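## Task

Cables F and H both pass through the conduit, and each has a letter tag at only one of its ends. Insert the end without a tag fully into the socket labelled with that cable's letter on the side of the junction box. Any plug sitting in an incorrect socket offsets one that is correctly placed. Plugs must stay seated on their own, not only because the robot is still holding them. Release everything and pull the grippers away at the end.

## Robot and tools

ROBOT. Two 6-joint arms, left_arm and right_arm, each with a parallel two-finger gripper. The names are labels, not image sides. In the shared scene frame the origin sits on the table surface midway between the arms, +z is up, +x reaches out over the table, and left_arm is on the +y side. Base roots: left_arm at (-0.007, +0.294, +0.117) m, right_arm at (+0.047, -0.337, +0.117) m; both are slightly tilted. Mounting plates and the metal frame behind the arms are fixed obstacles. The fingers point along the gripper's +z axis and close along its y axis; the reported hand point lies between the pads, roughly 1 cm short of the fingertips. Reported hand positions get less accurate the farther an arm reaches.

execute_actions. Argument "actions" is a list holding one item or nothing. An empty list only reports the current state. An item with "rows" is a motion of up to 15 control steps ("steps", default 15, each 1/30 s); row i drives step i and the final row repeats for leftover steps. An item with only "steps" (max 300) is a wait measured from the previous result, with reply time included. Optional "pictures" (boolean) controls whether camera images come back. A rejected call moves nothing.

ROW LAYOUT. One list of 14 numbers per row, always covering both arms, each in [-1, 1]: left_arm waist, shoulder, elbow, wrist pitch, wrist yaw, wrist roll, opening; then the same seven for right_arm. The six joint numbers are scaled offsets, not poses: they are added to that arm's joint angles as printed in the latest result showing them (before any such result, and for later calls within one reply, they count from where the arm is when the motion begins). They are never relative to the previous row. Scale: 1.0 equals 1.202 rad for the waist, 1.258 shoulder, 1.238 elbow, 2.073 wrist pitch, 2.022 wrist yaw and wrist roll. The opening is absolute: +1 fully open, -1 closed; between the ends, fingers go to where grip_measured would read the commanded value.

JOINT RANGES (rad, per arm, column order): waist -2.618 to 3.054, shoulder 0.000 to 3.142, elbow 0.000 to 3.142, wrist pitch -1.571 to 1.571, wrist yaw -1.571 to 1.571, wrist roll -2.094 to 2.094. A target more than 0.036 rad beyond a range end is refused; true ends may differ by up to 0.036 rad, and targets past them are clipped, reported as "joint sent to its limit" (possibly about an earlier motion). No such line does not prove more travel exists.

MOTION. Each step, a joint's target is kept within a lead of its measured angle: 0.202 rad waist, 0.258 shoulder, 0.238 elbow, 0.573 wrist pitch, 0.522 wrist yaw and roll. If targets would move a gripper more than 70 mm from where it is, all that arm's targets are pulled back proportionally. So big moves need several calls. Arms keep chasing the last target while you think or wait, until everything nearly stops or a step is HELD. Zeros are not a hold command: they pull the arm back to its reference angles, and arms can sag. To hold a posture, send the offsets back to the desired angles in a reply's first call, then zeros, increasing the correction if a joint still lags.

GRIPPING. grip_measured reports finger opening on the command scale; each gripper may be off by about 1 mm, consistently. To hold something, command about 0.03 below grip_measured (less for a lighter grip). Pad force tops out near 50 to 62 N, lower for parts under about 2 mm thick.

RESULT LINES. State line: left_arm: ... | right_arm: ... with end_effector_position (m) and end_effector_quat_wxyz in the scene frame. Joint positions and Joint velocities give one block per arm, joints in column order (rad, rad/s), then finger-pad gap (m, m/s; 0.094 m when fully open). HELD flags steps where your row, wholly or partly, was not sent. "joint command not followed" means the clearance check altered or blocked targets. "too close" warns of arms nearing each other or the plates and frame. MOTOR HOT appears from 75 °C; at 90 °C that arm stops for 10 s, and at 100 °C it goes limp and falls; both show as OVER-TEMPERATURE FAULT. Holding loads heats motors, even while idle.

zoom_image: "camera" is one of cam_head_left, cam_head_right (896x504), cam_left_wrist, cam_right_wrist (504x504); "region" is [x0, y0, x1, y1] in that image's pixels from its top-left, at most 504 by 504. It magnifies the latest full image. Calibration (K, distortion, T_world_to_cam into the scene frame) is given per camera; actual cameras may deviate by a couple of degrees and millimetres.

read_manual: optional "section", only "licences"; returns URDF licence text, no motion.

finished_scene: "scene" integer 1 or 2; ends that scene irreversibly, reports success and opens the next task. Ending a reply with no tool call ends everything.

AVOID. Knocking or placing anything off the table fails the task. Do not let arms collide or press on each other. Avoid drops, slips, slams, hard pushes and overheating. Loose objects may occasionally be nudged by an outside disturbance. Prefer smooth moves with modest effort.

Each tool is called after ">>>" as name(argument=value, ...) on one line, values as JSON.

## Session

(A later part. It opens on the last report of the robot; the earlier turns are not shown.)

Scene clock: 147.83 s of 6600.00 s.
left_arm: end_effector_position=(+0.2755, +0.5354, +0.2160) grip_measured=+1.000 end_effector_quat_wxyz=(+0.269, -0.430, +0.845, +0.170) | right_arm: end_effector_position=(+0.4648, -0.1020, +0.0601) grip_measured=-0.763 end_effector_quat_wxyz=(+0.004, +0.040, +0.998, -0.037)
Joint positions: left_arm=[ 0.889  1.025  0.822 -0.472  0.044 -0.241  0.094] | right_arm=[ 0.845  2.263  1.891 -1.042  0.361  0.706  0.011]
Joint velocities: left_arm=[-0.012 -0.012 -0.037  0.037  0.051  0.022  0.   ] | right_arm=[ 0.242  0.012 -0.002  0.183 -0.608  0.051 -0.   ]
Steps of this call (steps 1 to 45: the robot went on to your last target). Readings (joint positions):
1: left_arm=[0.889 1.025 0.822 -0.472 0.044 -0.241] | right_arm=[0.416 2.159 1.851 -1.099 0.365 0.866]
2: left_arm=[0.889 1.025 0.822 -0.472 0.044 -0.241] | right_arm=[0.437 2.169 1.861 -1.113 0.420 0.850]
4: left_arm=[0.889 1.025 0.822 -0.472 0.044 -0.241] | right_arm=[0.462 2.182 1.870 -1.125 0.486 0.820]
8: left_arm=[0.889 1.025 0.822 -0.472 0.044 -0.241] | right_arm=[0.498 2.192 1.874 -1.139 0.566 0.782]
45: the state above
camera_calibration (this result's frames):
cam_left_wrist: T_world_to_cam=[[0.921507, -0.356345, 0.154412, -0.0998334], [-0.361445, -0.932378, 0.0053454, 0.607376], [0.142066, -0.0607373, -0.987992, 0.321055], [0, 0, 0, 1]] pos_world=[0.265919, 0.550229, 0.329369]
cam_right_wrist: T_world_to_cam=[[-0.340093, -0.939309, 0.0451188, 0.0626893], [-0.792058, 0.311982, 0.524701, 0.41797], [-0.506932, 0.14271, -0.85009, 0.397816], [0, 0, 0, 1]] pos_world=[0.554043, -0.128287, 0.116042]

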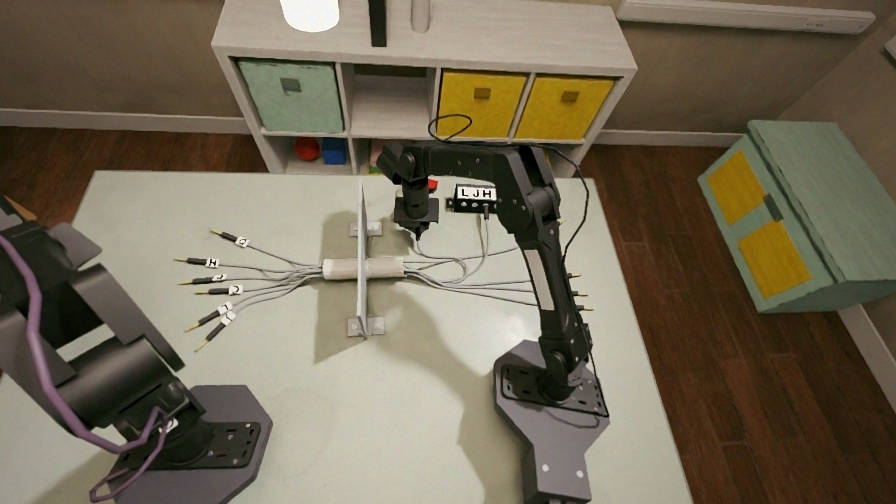

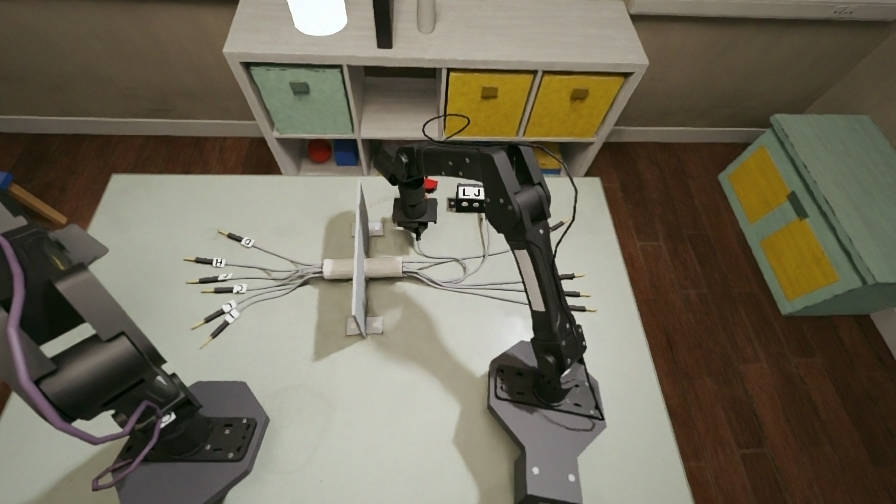

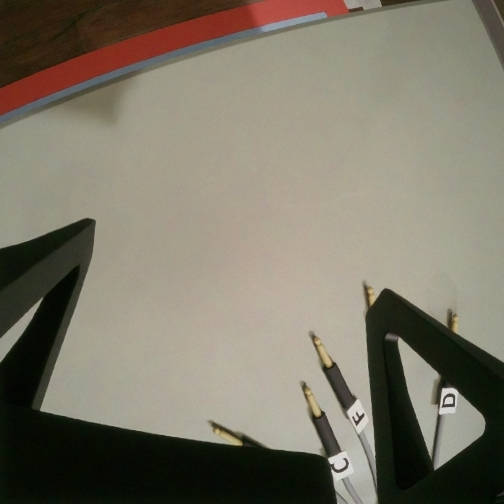

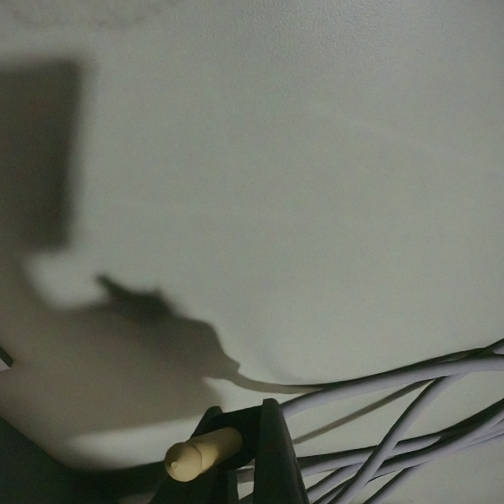

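>>> execute_actions(actions=[{"rows":[[0,0,0,0,0,0,1,-0.01,0.01,-0.01,0.025,-0.02,0,-0.79],[0,0,0,0,0,0,1,-0.02,0.02,-0.02,0.05,-0.035,0,-0.79],[0,0,0,0,0,0,1,-0.027,0.035,-0.028,0.073,-0.035,0.007,-0.79],[0,0,0,0,0,0,1,-0.027,0.044,-0.028,0.073,-0.035,0.007,-0.79]],"steps":15}])

Scene clock: 149.90 s of 6600.00 s.
left_arm: end_effector_position=(+0.2755, +0.5354, +0.2160) grip_measured=+1.000 end_effector_quat_wxyz=(+0.269, -0.430, +0.845, +0.170) | right_arm: end_effector_position=(+0.4769, -0.0911, +0.0396) grip_measured=-0.763 end_effector_quat_wxyz=(+0.008, +0.066, +0.998, +0.002)
Joint positions: left_arm=[ 0.889  1.025  0.822 -0.472  0.044 -0.241  0.094] | right_arm=[ 0.815  2.297  1.882 -0.933  0.299  0.708  0.011]
Joint velocities: left_arm=[ 0.012 -0.002 -0.012  0.037  0.022 -0.037  0.   ] | right_arm=[-0.002  0.012  0.002 -0.051 -0.081 -0.007 -0.002]
Steps of this call (steps 1 to 30: the robot went on to your last target; steps 31 to 47: nothing new was sent; steps 48 to 62: all 15 steps of this action). Readings (joint positions):
48: left_arm=[0.889 1.025 0.822 -0.472 0.044 -0.241] | right_arm=[0.836 2.264 1.891 -1.017 0.309 0.708]
49: left_arm=[0.889 1.025 0.822 -0.472 0.044 -0.241] | right_arm=[0.835 2.265 1.891 -1.012 0.308 0.708]
51: left_arm=[0.889 1.025 0.822 -0.472 0.044 -0.241] | right_arm=[0.830 2.274 1.886 -0.976 0.305 0.708]
55: left_arm=[0.889 1.025 0.822 -0.472 0.044 -0.241] | right_arm=[0.816 2.297 1.882 -0.933 0.302 0.708]
62: the state above
camera_calibration (this result's frames):
cam_left_wrist: T_world_to_cam=[[0.921507, -0.356345, 0.154412, -0.0998334], [-0.361445, -0.932378, 0.0053454, 0.607376], [0.142066, -0.0607373, -0.987992, 0.321055], [0, 0, 0, 1]] pos_world=[0.265919, 0.550229, 0.329369]
cam_right_wrist: T_world_to_cam=[[-0.387243, -0.921379, -0.0332187, 0.105189], [-0.783918, 0.310077, 0.537889, 0.430346], [-0.485299, 0.234334, -0.842361, 0.382688], [0, 0, 0, 1]] pos_world=[0.563808, -0.126198, 0.0943771]

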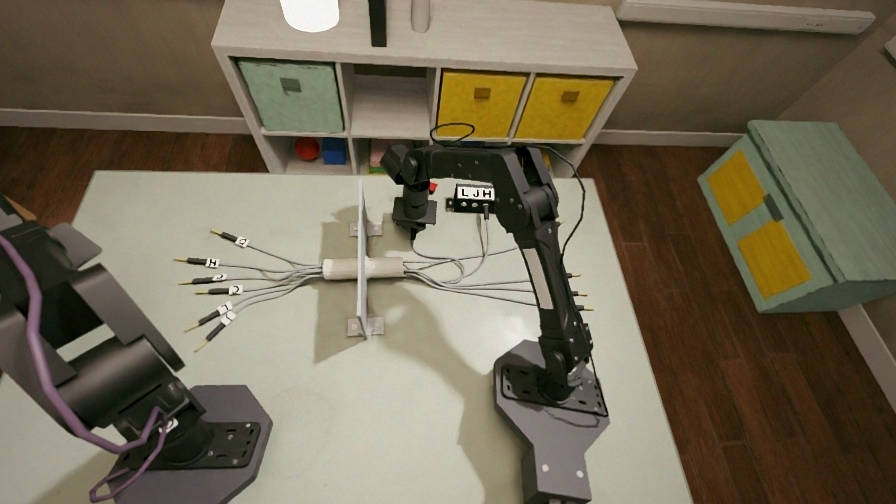

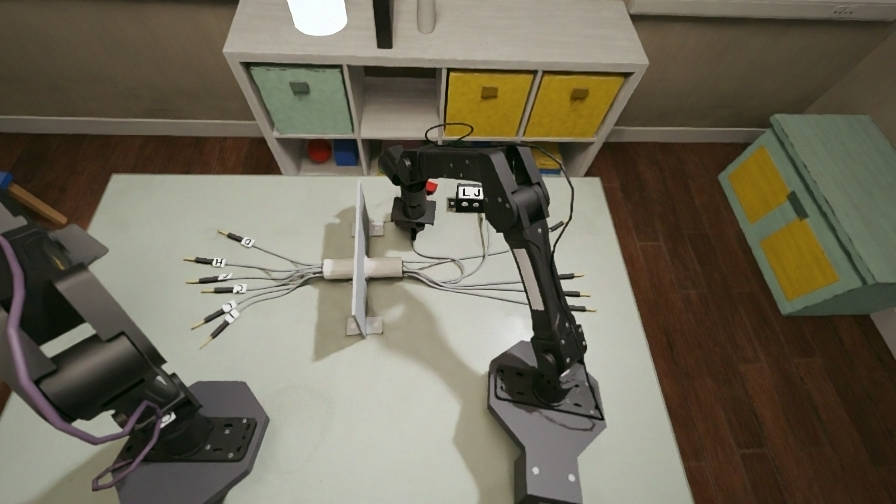

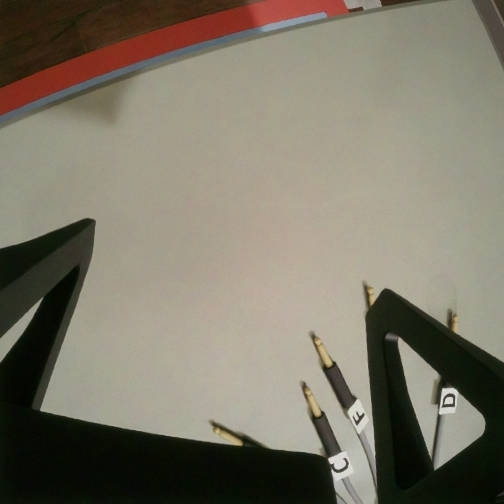

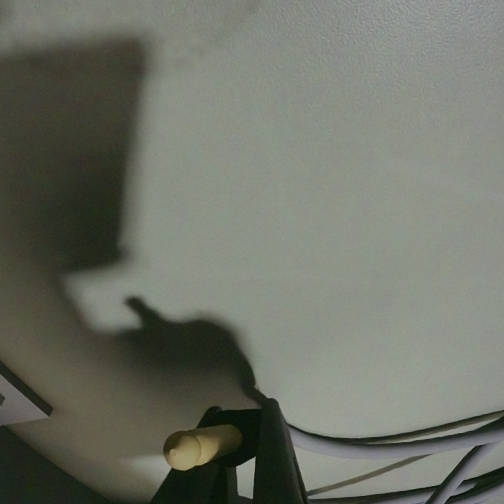

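>>> execute_actions(actions=[{"rows":[[0,0,0,0,0,0,1,0,0.01,-0.03,0.015,0,0,-0.79],[0,0,0,0,0,0,1,0,0.018,-0.035,0.02,0,0.005,-0.79],[0,0,0,0,0,0,1,0,0.022,-0.035,0.02,0,0.01,-0.79],[0,0,0,0,0,0,1,0,0.022,-0.035,0.02,0,0.01,-0.79],[0,0,0,0,0,0,1,0,0.022,-0.035,0.02,0,0.01,-0.79],[0,0,0,0,0,0,1,0,0.022,-0.035,0.02,0,0.01,-0.79],[0,0,0,0,0,0,1,0,0.022,-0.035,0.02,0,0.01,-0.79],[0,0,0,0,0,0,1,0,0.022,-0.035,0.02,0,0.01,-0.79],[0,0,0,0,0,0,1,0,0.022,-0.035,0.02,0,0.01,-0.79],[0,0,0,0,0,0,1,0,0.022,-0.035,0.02,0,0.01,-0.79],[0,0,0,0,0,0,1,0,0.022,-0.035,0.02,0,0.01,-0.68]],"steps":15}])

Scene clock: 152.07 s of 6600.00 s.
left_arm: end_effector_position=(+0.2755, +0.5354, +0.2160) grip_measured=+1.000 end_effector_quat_wxyz=(+0.269, -0.430, +0.845, +0.170) | right_arm: end_effector_position=(+0.4736, -0.0905, +0.0288) grip_measured=-0.683 end_effector_quat_wxyz=(+0.008, +0.068, +0.998, -0.001)
Joint positions: left_arm=[ 0.889  1.025  0.822 -0.472  0.044 -0.241  0.094] | right_arm=[ 0.815  2.31   1.86  -0.902  0.304  0.715  0.015]
Joint velocities: left_arm=[-0.012 -0.007  0.007 -0.051  0.022  0.022 -0.001] | right_arm=[ 0.002  0.139 -0.085  0.037  0.051  0.037 -0.   ]
Steps of this call (steps 1 to 15: the robot went on to your last target; steps 16 to 50: nothing new was sent; steps 51 to 65: all 15 steps of this action). Readings (joint positions):
51: left_arm=[0.889 1.025 0.822 -0.472 0.044 -0.241] | right_arm=[0.815 2.297 1.882 -0.933 0.299 0.708]
52: left_arm=[0.889 1.025 0.822 -0.472 0.044 -0.241] | right_arm=[0.815 2.297 1.880 -0.932 0.299 0.708]
54: left_arm=[0.889 1.025 0.822 -0.472 0.044 -0.241] | right_arm=[0.815 2.297 1.877 -0.927 0.300 0.709]
58: left_arm=[0.889 1.025 0.822 -0.472 0.044 -0.241] | right_arm=[0.815 2.297 1.875 -0.922 0.303 0.711]
65: the state above
camera_calibration (this result's frames):
cam_left_wrist: T_world_to_cam=[[0.921507, -0.356345, 0.154412, -0.0998334], [-0.361445, -0.932378, 0.0053454, 0.607376], [0.142066, -0.0607373, -0.987992, 0.321055], [0, 0, 0, 1]] pos_world=[0.265919, 0.550229, 0.329369]
cam_right_wrist: T_world_to_cam=[[-0.392439, -0.919391, -0.0266969, 0.106509], [-0.781751, 0.318114, 0.536348, 0.433112], [-0.484621, 0.231354, -0.843574, 0.371296], [0, 0, 0, 1]] pos_world=[0.560321, -0.125757, 0.0837601]

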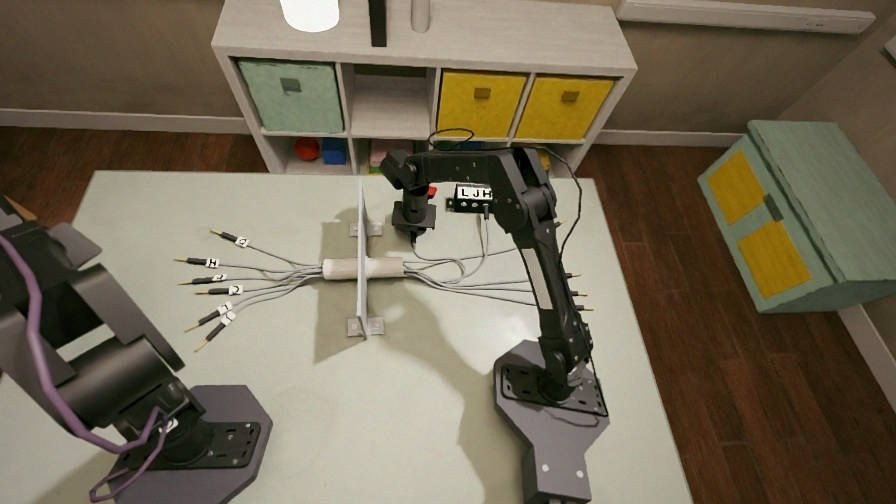

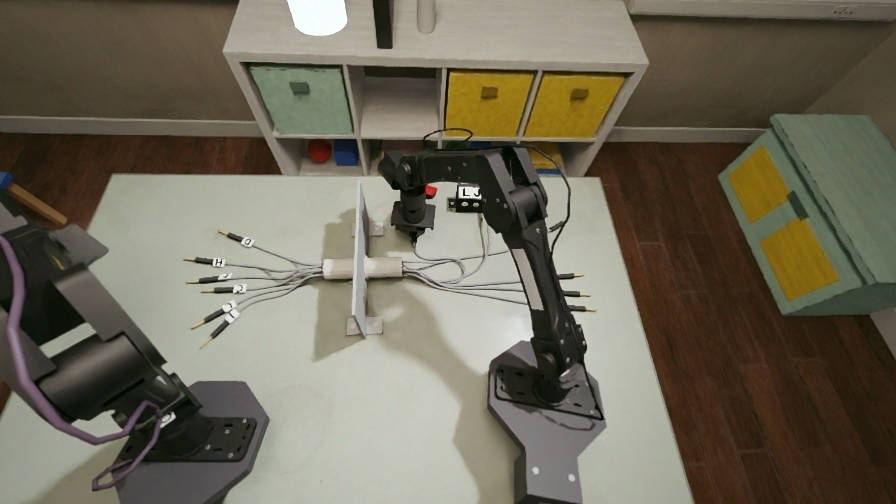

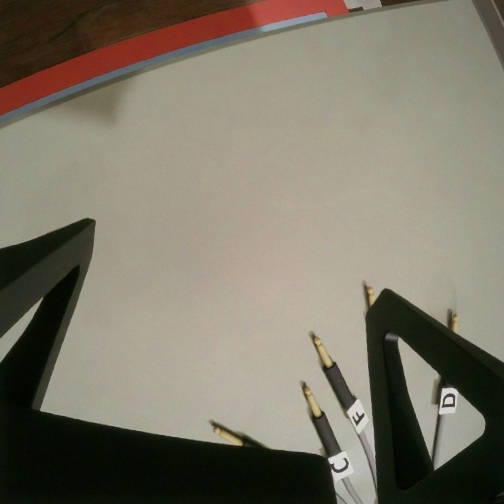

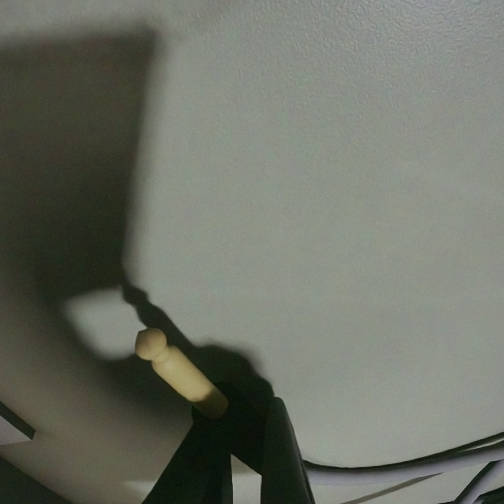

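>>> execute_actions(actions=[{"rows":[[0,0,0,0,0,0,1,0,-0.04,0,0,0,0,-0.4],[0,0,0,0,0,0,1,0,-0.09,0,0,0,0,-0.4],[0,0,0,0,0,0,1,0,-0.14,0,0.05,0,0,-0.4],[0,0,0,0,0,0,1,0,-0.17,-0.03,0.15,0,0,-0.4],[0,0,0,0,0,0,1,0.03,-0.17,-0.1,0.25,0.04,-0.03,-0.4],[0,0,0,0,0,0,1,0.06,-0.17,-0.2,0.35,0.08,-0.06,-0.4],[0,0,0,0,0,0,1,0.09,-0.17,-0.3,0.45,0.12,-0.09,-0.4],[0,0,0,0,0,0,1,0.12,-0.17,-0.4,0.55,0.16,-0.12,-0.4],[0,0,0,0,0,0,1,0.14,-0.17,-0.5,0.65,0.2,-0.16,-0.4],[0,0,0,0,0,0,1,0.165,-0.17,-0.6,0.75,0.25,-0.2,-0.4],[0,0,0,0,0,0,1,0.165,-0.15,-0.68,0.83,0.29,-0.231,-0.4],[0,0,0,0,0,0,1,0.165,-0.11,-0.755,0.887,0.29,-0.231,-0.4]],"steps":15}], pictures=false)

>>> execute_actions(actions=[{"steps":50}])

Scene clock: 156.10 s of 6600.00 s.
left_arm: end_effector_position=(+0.2755, +0.5354, +0.2160) grip_measured=+1.000 end_effector_quat_wxyz=(+0.269, -0.430, +0.845, +0.170) | right_arm: end_effector_position=(+0.4711, -0.0480, +0.0517) grip_measured=-0.403 end_effector_quat_wxyz=(+0.374, -0.018, +0.927, +0.010)
Joint positions: left_arm=[ 0.889  1.025  0.822 -0.472  0.044 -0.241  0.094] | right_arm=[1.032 2.14  1.133 0.336 0.755 0.351 0.028]
Joint velocities: left_arm=[-0.007  0.002 -0.017 -0.081 -0.037 -0.022  0.   ] | right_arm=[ 0.247  0.628 -2.313  3.172  0.535 -0.696  0.   ]
Steps of this call (steps 1 to 30: the robot went on to your last target; steps 31 to 90: nothing new was sent; then 0.53 s passed at rest; steps 91 to 105: all 15 steps of this action). Readings (joint positions):
91: left_arm=[0.889 1.025 0.822 -0.472 0.044 -0.241] | right_arm=[0.815 2.320 1.854 -0.896 0.303 0.716]
92: left_arm=[0.889 1.025 0.822 -0.472 0.044 -0.241] | right_arm=[0.815 2.313 1.854 -0.897 0.303 0.716]
94: left_arm=[0.889 1.025 0.822 -0.472 0.044 -0.241] | right_arm=[0.815 2.282 1.846 -0.875 0.302 0.716]
98: left_arm=[0.889 1.025 0.822 -0.472 0.044 -0.241] | right_arm=[0.846 2.128 1.632 -0.488 0.421 0.634]
105: the state above

Scene clock: 157.77 s of 6600.00 s.
left_arm: end_effector_position=(+0.2755, +0.5354, +0.2160) grip_measured=+1.000 end_effector_quat_wxyz=(+0.269, -0.430, +0.845, +0.170) | right_arm: end_effector_position=(+0.4830, -0.0839, +0.0725) grip_measured=-0.403 end_effector_quat_wxyz=(+0.494, +0.078, +0.866, +0.017)
Joint positions: left_arm=[ 0.889  1.025  0.822 -0.472  0.044 -0.241  0.094] | right_arm=[1.012 2.169 0.937 0.922 0.88  0.259 0.028]
Joint velocities: left_arm=[-0.012  0.002  0.002 -0.007  0.022 -0.037 -0.   ] | right_arm=[ 0.002  0.002  0.007  0.022 -0.022 -0.022 -0.001]
Steps of this call (steps 1 to 45: the robot went on to your last target; steps 46 to 50: nothing new was sent). Readings (joint positions):
1: left_arm=[0.889 1.025 0.822 -0.472 0.044 -0.241] | right_arm=[1.037 2.160 1.056 0.460 0.780 0.345]
2: left_arm=[0.889 1.025 0.822 -0.472 0.044 -0.241] | right_arm=[1.034 2.164 1.011 0.582 0.801 0.334]
4: left_arm=[0.889 1.025 0.822 -0.472 0.044 -0.241] | right_arm=[1.023 2.165 0.958 0.706 0.831 0.307]
8: left_arm=[0.889 1.025 0.822 -0.472 0.044 -0.241] | right_arm=[1.012 2.169 0.937 0.826 0.863 0.278]
50: the state above
All arms were judged still, so your last target was given up. Only a new action makes them travel on or press farther. Fingers that are still opening or closing keep moving.
camera_calibration (this result's frames):
cam_left_wrist: T_world_to_cam=[[0.921507, -0.356345, 0.154412, -0.0998334], [-0.361445, -0.932378, 0.0053454, 0.607376], [0.142066, -0.0607373, -0.987992, 0.321055], [0, 0, 0, 1]] pos_world=[0.265919, 0.550229, 0.329369]
cam_right_wrist: T_world_to_cam=[[-0.225847, -0.913122, -0.339413, 0.0602199], [-0.85177, 0.354176, -0.386067, 0.518689], [0.472738, 0.20191, -0.857759, -0.0526269], [0, 0, 0, 1]] pos_world=[0.480283, -0.118093, 0.175547]

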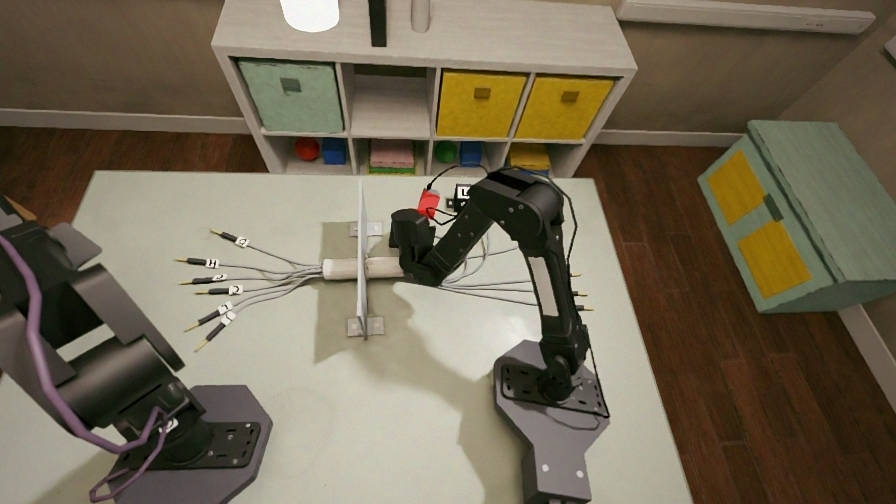

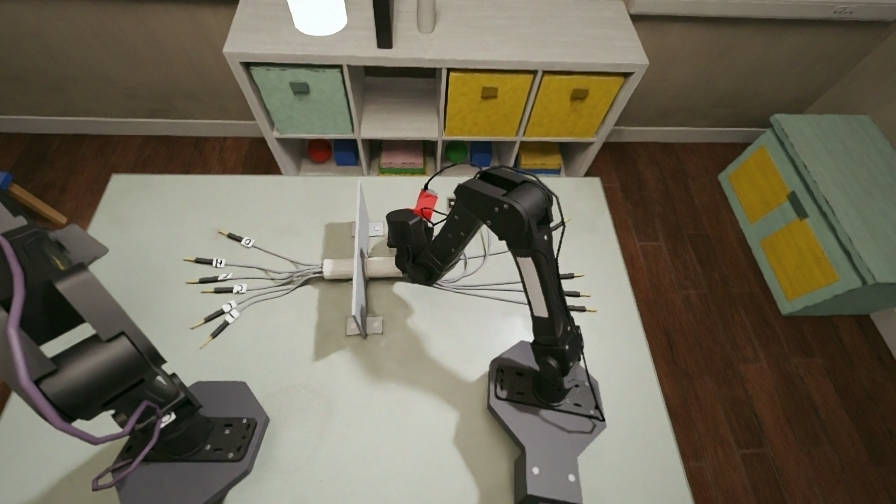

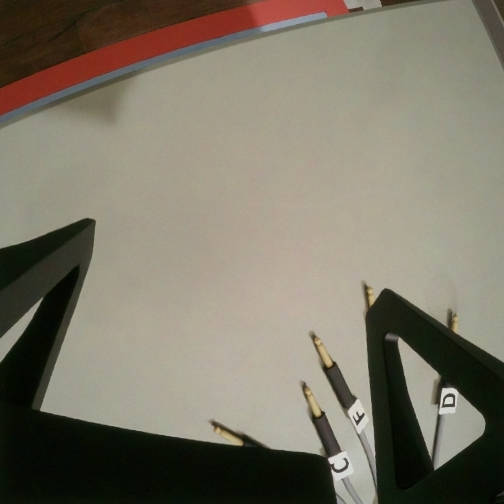

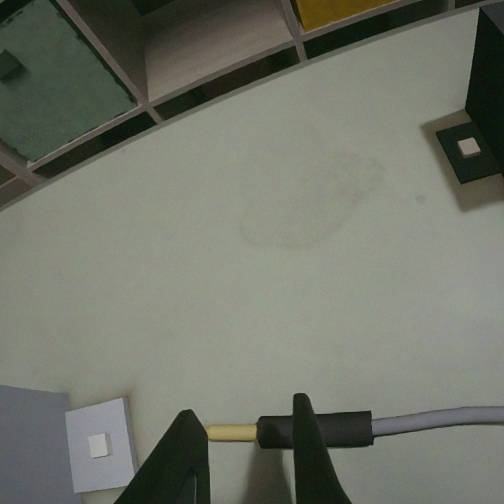

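>>> execute_actions(actions=[{"rows":[[0,0,0,0,0,0,1,0,-0.1,0.1,0,0,0,-0.3],[0,0,0,0,0,0,1,0,-0.15,0.2,0,0,0,-0.3],[0,0,0,0,0,0,1,-0.1,-0.15,0.2,-0.05,-0.15,-0.1,-0.3],[0,0,0,0,0,0,1,-0.2,-0.15,0.2,-0.12,-0.3,-0.25,-0.3],[0,0,0,0,0,0,1,-0.3,-0.15,0.2,-0.2,-0.45,-0.4,-0.3],[0,0,0,0,0,0,1,-0.448,-0.15,0.2,-0.376,-0.756,-0.627,-0.3]],"steps":15}], pictures=false)

>>> execute_actions(actions=[{"steps":60}])

Scene clock: 160.83 s of 6600.00 s.
left_arm: end_effector_position=(+0.2755, +0.5354, +0.2160) grip_measured=+1.000 end_effector_quat_wxyz=(+0.269, -0.430, +0.845, +0.170) | right_arm: end_effector_position=(+0.5863, -0.1714, +0.0702) grip_measured=-0.303 end_effector_quat_wxyz=(+0.417, -0.428, +0.796, +0.091)
Joint positions: left_arm=[ 0.889  1.025  0.822 -0.472  0.044 -0.241  0.094] | right_arm=[ 0.434  1.978  1.186  0.291 -0.247 -0.764  0.033]
Joint velocities: left_arm=[-0.007  0.007 -0.002 -0.022  0.051  0.081  0.   ] | right_arm=[-0.383 -0.007 -0.007 -0.637 -2.41  -1.59   0.001]
Steps of this call (steps 1 to 77: nothing new was sent; steps 78 to 92: all 15 steps of this action). Readings (joint positions):
78: left_arm=[0.889 1.025 0.822 -0.472 0.044 -0.241] | right_arm=[1.012 2.165 0.943 0.916 0.880 0.259]
79: left_arm=[0.889 1.025 0.822 -0.472 0.044 -0.241] | right_arm=[1.012 2.161 0.958 0.905 0.880 0.259]
81: left_arm=[0.889 1.025 0.822 -0.472 0.044 -0.241] | right_arm=[0.994 2.140 1.006 0.875 0.812 0.206]
85: left_arm=[0.889 1.025 0.822 -0.472 0.044 -0.241] | right_arm=[0.820 2.038 1.148 0.545 0.433 -0.145]
92: the state above

Scene clock: 162.83 s of 6600.00 s.
left_arm: end_effector_position=(+0.2755, +0.5354, +0.2160) grip_measured=+1.000 end_effector_quat_wxyz=(+0.269, -0.430, +0.845, +0.170) | right_arm: end_effector_position=(+0.5261, -0.1064, +0.0871) grip_measured=-0.303 end_effector_quat_wxyz=(-0.429, +0.556, -0.670, -0.241)
Joint positions: left_arm=[ 0.889  1.025  0.822 -0.472  0.044 -0.241  0.094] | right_arm=[ 0.466  1.98   1.186  0.156 -0.628 -1.     0.033]
Joint velocities: left_arm=[-0.017 -0.002  0.007  0.007 -0.066 -0.007  0.   ] | right_arm=[-0.022 -0.007  0.002  0.007  0.007 -0.066 -0.001]
Steps of this call (steps 1 to 45: the robot went on to your last target; steps 46 to 60: nothing new was sent). Readings (joint positions):
1: left_arm=[0.889 1.025 0.822 -0.472 0.044 -0.241] | right_arm=[0.427 1.978 1.186 0.267 -0.319 -0.811]
2: left_arm=[0.889 1.025 0.822 -0.472 0.044 -0.241] | right_arm=[0.428 1.980 1.186 0.240 -0.379 -0.849]
4: left_arm=[0.889 1.025 0.822 -0.472 0.044 -0.241] | right_arm=[0.443 1.980 1.186 0.204 -0.470 -0.904]
8: left_arm=[0.889 1.025 0.822 -0.472 0.044 -0.241] | right_arm=[0.465 1.980 1.186 0.172 -0.570 -0.961]
60: the state above
All arms were judged still, so your last target was given up. Only a new action makes them travel on or press farther. Fingers that are still opening or closing keep moving.
camera_calibration (this result's frames):
cam_left_wrist: T_world_to_cam=[[0.921507, -0.356345, 0.154412, -0.0998334], [-0.361445, -0.932378, 0.0053454, 0.607376], [0.142066, -0.0607373, -0.987992, 0.321055], [0, 0, 0, 1]] pos_world=[0.265919, 0.550229, 0.329369]
cam_right_wrist: T_world_to_cam=[[0.920916, -0.379928, -0.0869944, -0.51419], [-0.378777, -0.819775, -0.429531, 0.199025], [0.0918753, 0.428514, -0.898852, 0.172117], [0, 0, 0, 1]] pos_world=[0.533098, -0.105954, 0.195463]

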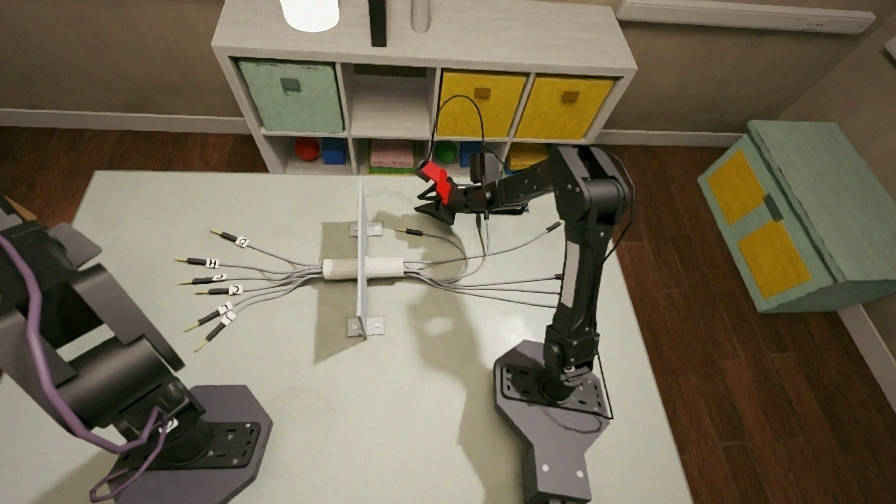

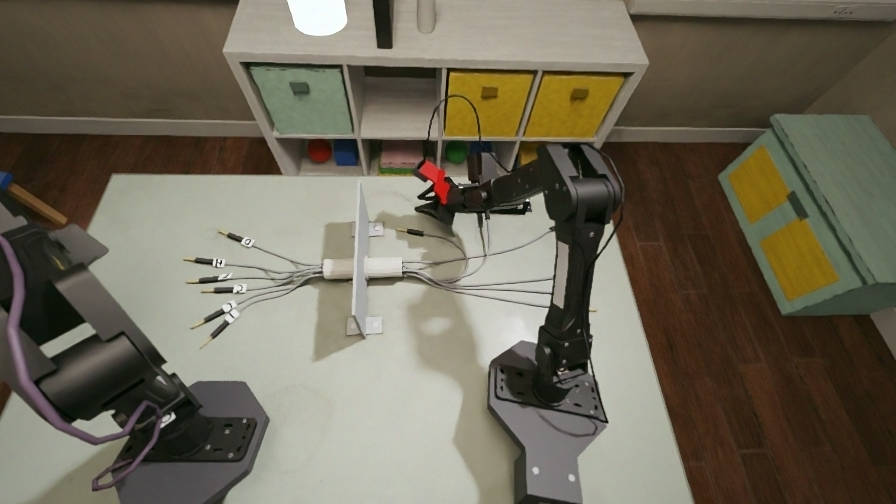

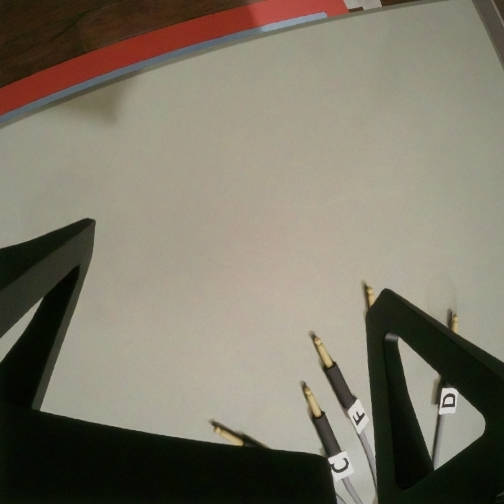

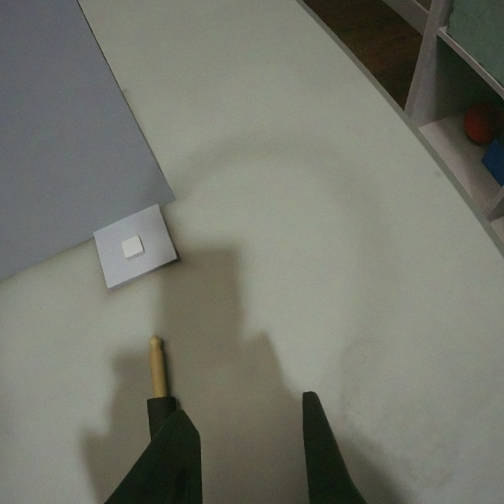

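>>> execute_actions(actions=[{"rows":[[0,0,0,0,0,0,1,0.016,0.02,-0.02,-0.007,-0.01,-0.004,-0.3],[0,0,0,0,0,0,1,0.016,0.04,-0.02,-0.007,-0.01,-0.004,-0.3],[0,0,0,0,0,0,1,0.016,0.06,-0.02,-0.007,-0.01,-0.004,-0.3],[0,0,0,0,0,0,1,0.016,0.085,-0.02,-0.007,-0.01,-0.004,-0.3]],"steps":15}])

Scene clock: 164.93 s of 6600.00 s.
left_arm: end_effector_position=(+0.2755, +0.5354, +0.2160) grip_measured=+1.000 end_effector_quat_wxyz=(+0.269, -0.430, +0.845, +0.170) | right_arm: end_effector_position=(+0.4906, -0.1016, +0.0279) grip_measured=-0.303 end_effector_quat_wxyz=(-0.364, +0.554, -0.695, -0.278)
Joint positions: left_arm=[ 0.889  1.025  0.822 -0.472  0.044 -0.241  0.094] | right_arm=[ 0.466  2.1    1.167  0.138 -0.632 -1.     0.033]
Joint velocities: left_arm=[ 0.007  0.007 -0.012 -0.037 -0.051  0.051  0.   ] | right_arm=[-0.007  0.002 -0.002  0.022 -0.022 -0.095 -0.001]
Steps of this call (steps 1 to 48: nothing new was sent; steps 49 to 63: all 15 steps of this action). Readings (joint positions):
49: left_arm=[0.889 1.025 0.822 -0.472 0.044 -0.241] | right_arm=[0.466 1.982 1.186 0.156 -0.629 -1.000]
50: left_arm=[0.889 1.025 0.822 -0.472 0.044 -0.241] | right_arm=[0.466 1.986 1.186 0.156 -0.630 -1.000]
52: left_arm=[0.889 1.025 0.822 -0.472 0.044 -0.241] | right_arm=[0.466 2.009 1.186 0.159 -0.632 -1.000]
56: left_arm=[0.889 1.025 0.822 -0.472 0.044 -0.241] | right_arm=[0.466 2.082 1.181 0.155 -0.632 -1.000]
63: the state above
camera_calibration (this result's frames):
cam_left_wrist: T_world_to_cam=[[0.921507, -0.356345, 0.154412, -0.0998334], [-0.361445, -0.932378, 0.0053454, 0.607376], [0.142066, -0.0607373, -0.987992, 0.321055], [0, 0, 0, 1]] pos_world=[0.265919, 0.550229, 0.329369]
cam_right_wrist: T_world_to_cam=[[0.910884, -0.353942, -0.212168, -0.473807], [-0.408599, -0.845547, -0.343653, 0.173684], [-0.0577643, 0.39972, -0.914815, 0.191064], [0, 0, 0, 1]] pos_world=[0.513588, -0.0972141, 0.133949]

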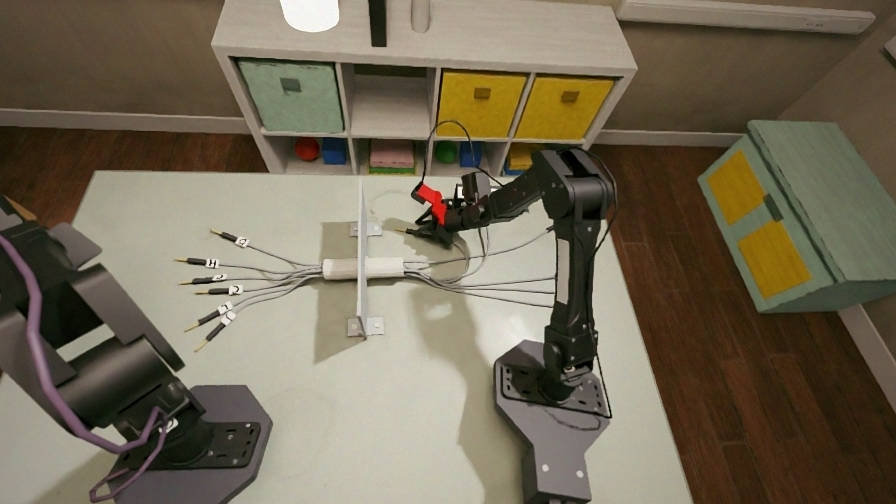

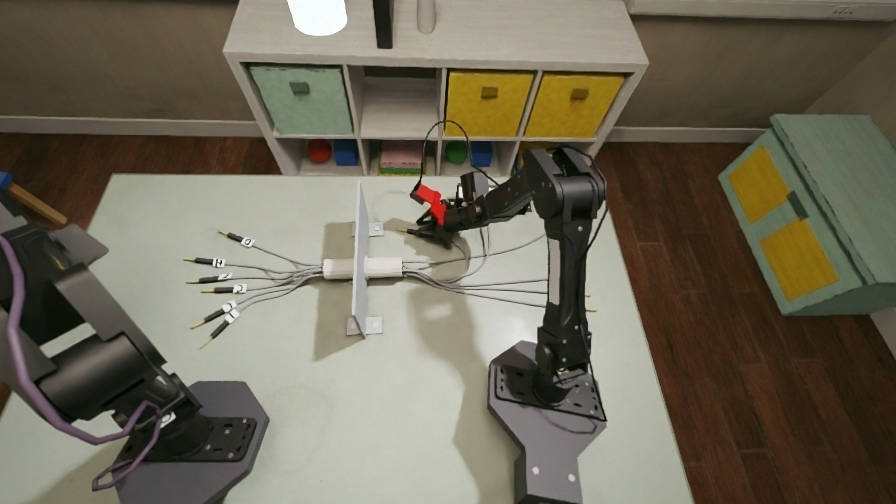

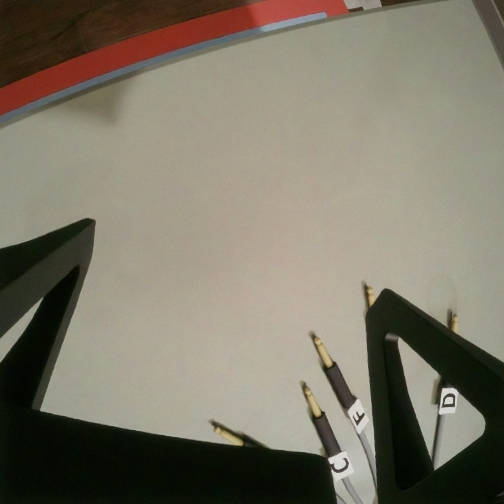

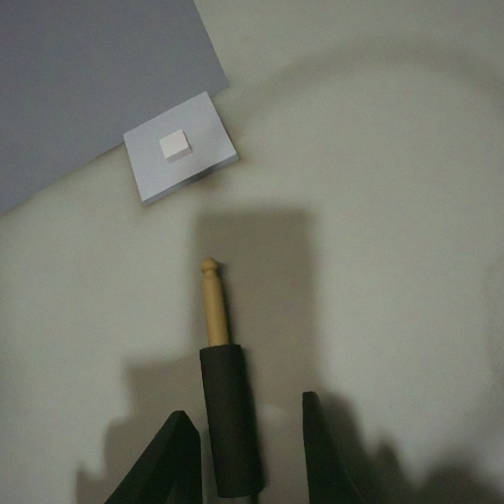

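>>> execute_actions(actions=[{"rows":[[0,0,0,0,0,0,1,0.012,0.015,0,0,-0.008,0,-0.3],[0,0,0,0,0,0,1,0.012,0.022,0,0,-0.008,0,-0.3],[0,0,0,0,0,0,1,0.012,0.022,0,0,-0.008,0,-0.4],[0,0,0,0,0,0,1,0.012,0.022,0,0,-0.008,0,-0.4],[0,0,0,0,0,0,1,0.012,0.022,0,0,-0.008,0,-0.5],[0,0,0,0,0,0,1,0.012,0.022,0,0,-0.008,0,-0.5],[0,0,0,0,0,0,1,0.012,0.022,0,0,-0.008,0,-0.6],[0,0,0,0,0,0,1,0.012,0.022,0,0,-0.008,0,-0.6],[0,0,0,0,0,0,1,0.012,0.022,0,0,-0.008,0,-0.7],[0,0,0,0,0,0,1,0.012,0.022,0,0,-0.008,0,-0.79]],"steps":15}])

Scene clock: 166.53 s of 6600.00 s.
left_arm: end_effector_position=(+0.2755, +0.5354, +0.2160) grip_measured=+1.000 end_effector_quat_wxyz=(+0.269, -0.430, +0.845, +0.170) | right_arm: end_effector_position=(+0.4864, -0.1006, +0.0208) grip_measured=-0.757 end_effector_quat_wxyz=(-0.358, +0.554, -0.696, -0.283)
Joint positions: left_arm=[ 0.889  1.025  0.822 -0.472  0.044 -0.241  0.094] | right_arm=[ 0.466  2.119  1.167  0.14  -0.635 -1.     0.011]
Joint velocities: left_arm=[-0.012 -0.017 -0.002  0.022 -0.022  0.095  0.001] | right_arm=[-0.012 -0.002  0.007  0.007 -0.007  0.051 -0.001]
Steps of this call (steps 1 to 15: the robot went on to your last target; steps 16 to 33: nothing new was sent; steps 34 to 48: all 15 steps of this action). Readings (joint positions):
34: left_arm=[0.889 1.025 0.822 -0.472 0.044 -0.241] | right_arm=[0.466 2.100 1.167 0.138 -0.632 -1.000]
35: left_arm=[0.889 1.025 0.822 -0.472 0.044 -0.241] | right_arm=[0.466 2.101 1.167 0.138 -0.632 -1.000]
37: left_arm=[0.889 1.025 0.822 -0.472 0.044 -0.241] | right_arm=[0.466 2.107 1.167 0.139 -0.632 -1.000]
41: left_arm=[0.889 1.025 0.822 -0.472 0.044 -0.241] | right_arm=[0.466 2.119 1.167 0.140 -0.635 -1.000]
48: the state above
camera_calibration (this result's frames):
cam_left_wrist: T_world_to_cam=[[0.921507, -0.356345, 0.154412, -0.0998334], [-0.361445, -0.932378, 0.0053454, 0.607376], [0.142066, -0.0607373, -0.987992, 0.321055], [0, 0, 0, 1]] pos_world=[0.265919, 0.550229, 0.329369]
cam_right_wrist: T_world_to_cam=[[0.909139, -0.349703, -0.226219, -0.46956], [-0.409867, -0.847701, -0.336767, 0.170676], [-0.0739973, 0.398888, -0.914009, 0.191729], [0, 0, 0, 1]] pos_world=[0.511037, -0.0960026, 0.126497]

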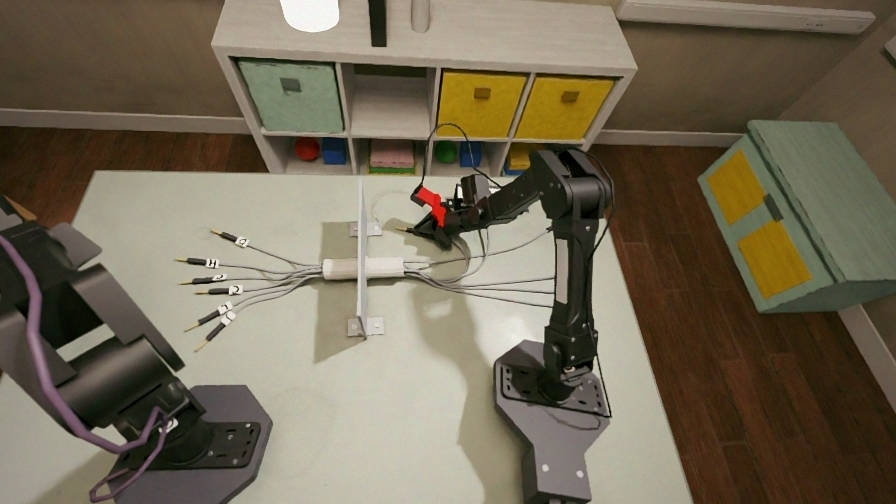

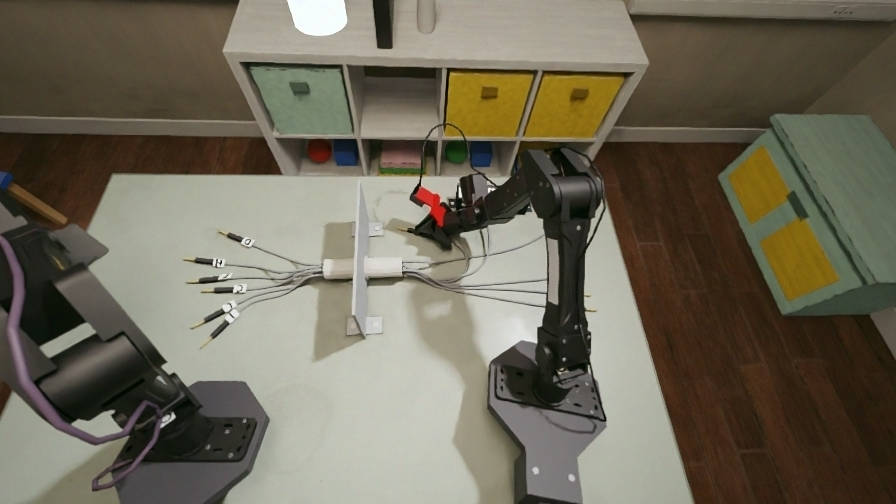

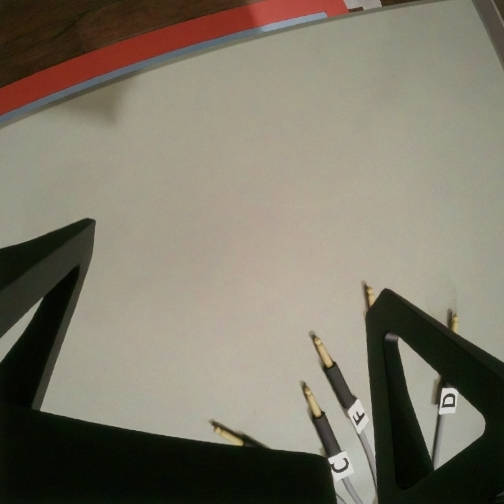

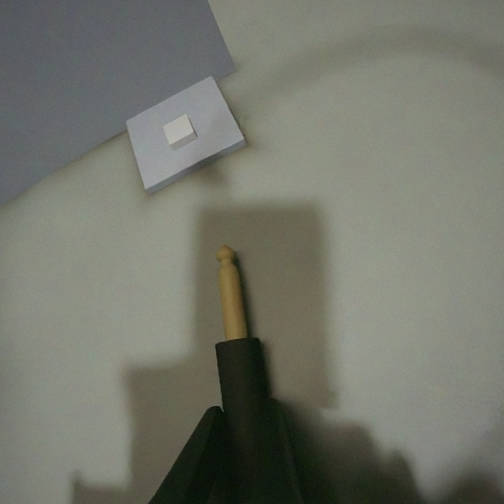

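>>> execute_actions(actions=[{"rows":[[0,0,0,0,0,0,1,0,-0.06,0,0,0,0,-0.79],[0,0,0,0,0,0,1,0,-0.13,0,0.03,0,0,-0.79],[0,0,0,0,0,0,1,0,-0.2,0,0.08,0.03,0.03,-0.79],[0,0,0,0,0,0,1,0,-0.27,-0.05,0.14,0.08,0.08,-0.79],[0,0,0,0,0,0,1,0,-0.318,-0.12,0.2,0.14,0.14,-0.79],[0,0,0,0,0,0,1,-0.02,-0.318,-0.2,0.26,0.2,0.2,-0.79],[0,0,0,0,0,0,1,-0.04,-0.318,-0.28,0.32,0.26,0.27,-0.79],[0,0,0,0,0,0,1,-0.06,-0.318,-0.36,0.37,0.32,0.34,-0.79],[0,0,0,0,0,0,1,-0.072,-0.318,-0.44,0.42,0.38,0.41,-0.79],[0,0,0,0,0,0,1,-0.072,-0.318,-0.51,0.45,0.43,0.46,-0.79],[0,0,0,0,0,0,1,-0.072,-0.318,-0.58,0.478,0.462,0.5,-0.79]],"steps":15}], pictures=false)

>>> execute_actions(actions=[{"steps":50}])

Scene clock: 168.97 s of 6600.00 s.
left_arm: end_effector_position=(+0.2755, +0.5354, +0.2160) grip_measured=+1.000 end_effector_quat_wxyz=(+0.269, -0.430, +0.845, +0.170) | right_arm: end_effector_position=(+0.5322, -0.2742, +0.1092) grip_measured=-0.757 end_effector_quat_wxyz=(+0.516, -0.119, +0.848, +0.013)
Joint positions: left_arm=[ 0.889  1.025  0.822 -0.472  0.044 -0.241  0.094] | right_arm=[ 0.382  1.727  0.612  0.943  0.072 -0.28   0.011]
Joint velocities: left_arm=[-0.007  0.002 -0.002  0.007 -0.037 -0.022 -0.   ] | right_arm=[-0.227 -0.115 -2.098  1.604  1.78   1.912  0.   ]
Steps of this call (steps 1 to 15: the robot went on to your last target; steps 16 to 58: nothing new was sent; steps 59 to 73: all 15 steps of this action). Readings (joint positions):
59: left_arm=[0.889 1.025 0.822 -0.472 0.044 -0.241] | right_arm=[0.466 2.115 1.167 0.140 -0.633 -1.000]
60: left_arm=[0.889 1.025 0.822 -0.472 0.044 -0.241] | right_arm=[0.466 2.104 1.166 0.138 -0.629 -1.000]
62: left_arm=[0.889 1.025 0.822 -0.472 0.044 -0.241] | right_arm=[0.466 2.060 1.156 0.156 -0.604 -0.983]
66: left_arm=[0.889 1.025 0.822 -0.472 0.044 -0.241] | right_arm=[0.459 1.885 1.014 0.382 -0.431 -0.810]
73: the state above

Scene clock: 170.63 s of 6600.00 s.
left_arm: end_effector_position=(+0.2755, +0.5354, +0.2160) grip_measured=+1.000 end_effector_quat_wxyz=(+0.269, -0.430, +0.845, +0.170) | right_arm: end_effector_position=(+0.4888, -0.3199, +0.0890) grip_measured=-0.757 end_effector_quat_wxyz=(+0.501, +0.059, +0.864, -0.013)
Joint positions: left_arm=[ 0.889  1.025  0.822 -0.472  0.044 -0.241  0.094] | right_arm=[0.375 1.731 0.439 1.107 0.293 0.003 0.011]
Joint velocities: left_arm=[ 0.002 -0.002 -0.002 -0.022 -0.051 -0.066 -0.001] | right_arm=[ 0.002  0.007 -0.012 -0.022 -0.007 -0.022 -0.   ]
Steps of this call (steps 1 to 30: the robot went on to your last target; steps 31 to 50: nothing new was sent). Readings (joint positions):
1: left_arm=[0.889 1.025 0.822 -0.472 0.044 -0.241] | right_arm=[0.376 1.726 0.546 0.984 0.122 -0.223]
2: left_arm=[0.889 1.025 0.822 -0.472 0.044 -0.241] | right_arm=[0.375 1.727 0.496 0.996 0.161 -0.177]
4: left_arm=[0.889 1.025 0.822 -0.472 0.044 -0.241] | right_arm=[0.375 1.730 0.444 1.002 0.212 -0.111]
8: left_arm=[0.889 1.025 0.822 -0.472 0.044 -0.241] | right_arm=[0.375 1.731 0.439 1.058 0.262 -0.044]
50: the state above
All arms were judged still, so your last target was given up. Only a new action makes them travel on or press farther. Fingers that are still opening or closing keep moving.
camera_calibration (this result's frames):
cam_left_wrist: T_world_to_cam=[[0.921507, -0.356345, 0.154412, -0.0998334], [-0.361445, -0.932378, 0.0053454, 0.607376], [0.142066, -0.0607373, -0.987992, 0.321055], [0, 0, 0, 1]] pos_world=[0.265919, 0.550229, 0.329369]
cam_right_wrist: T_world_to_cam=[[-0.220395, -0.935579, -0.275894, -0.163908], [-0.848518, 0.3234, -0.418844, 0.605036], [0.481086, 0.14179, -0.865131, -0.0161769], [0, 0, 0, 1]] pos_world=[0.485041, -0.346724, 0.194199]

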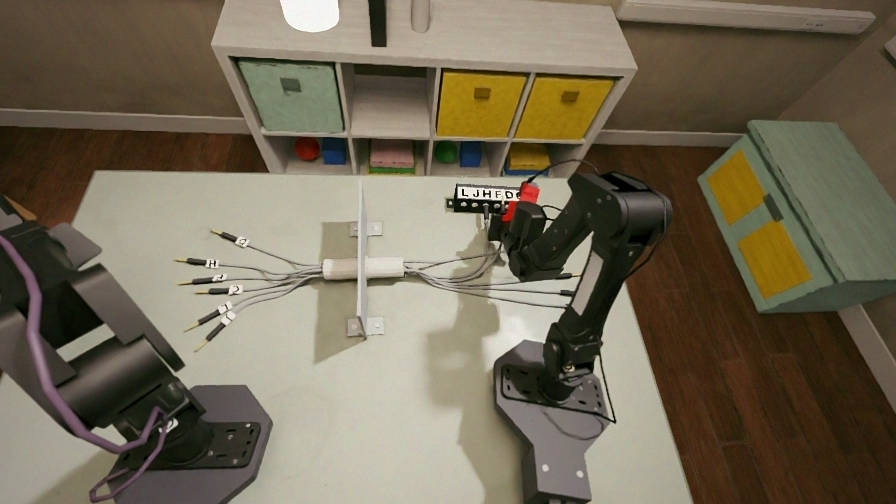

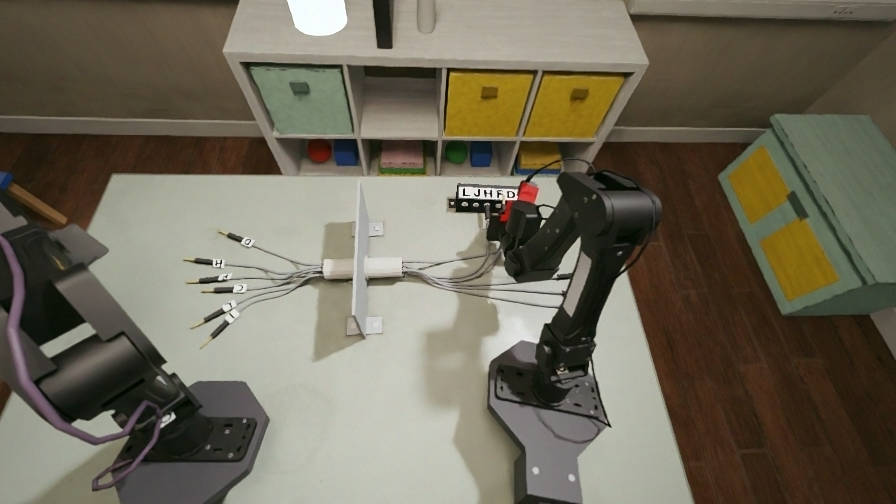

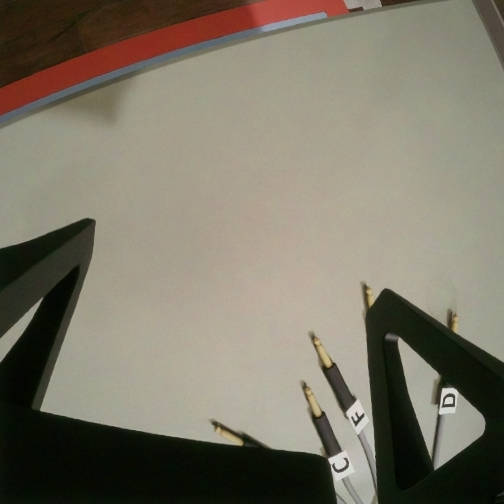

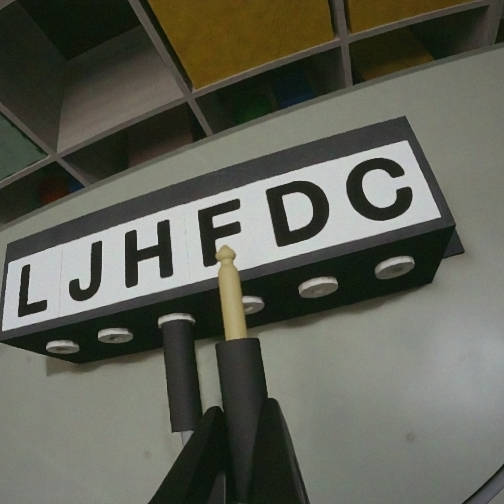

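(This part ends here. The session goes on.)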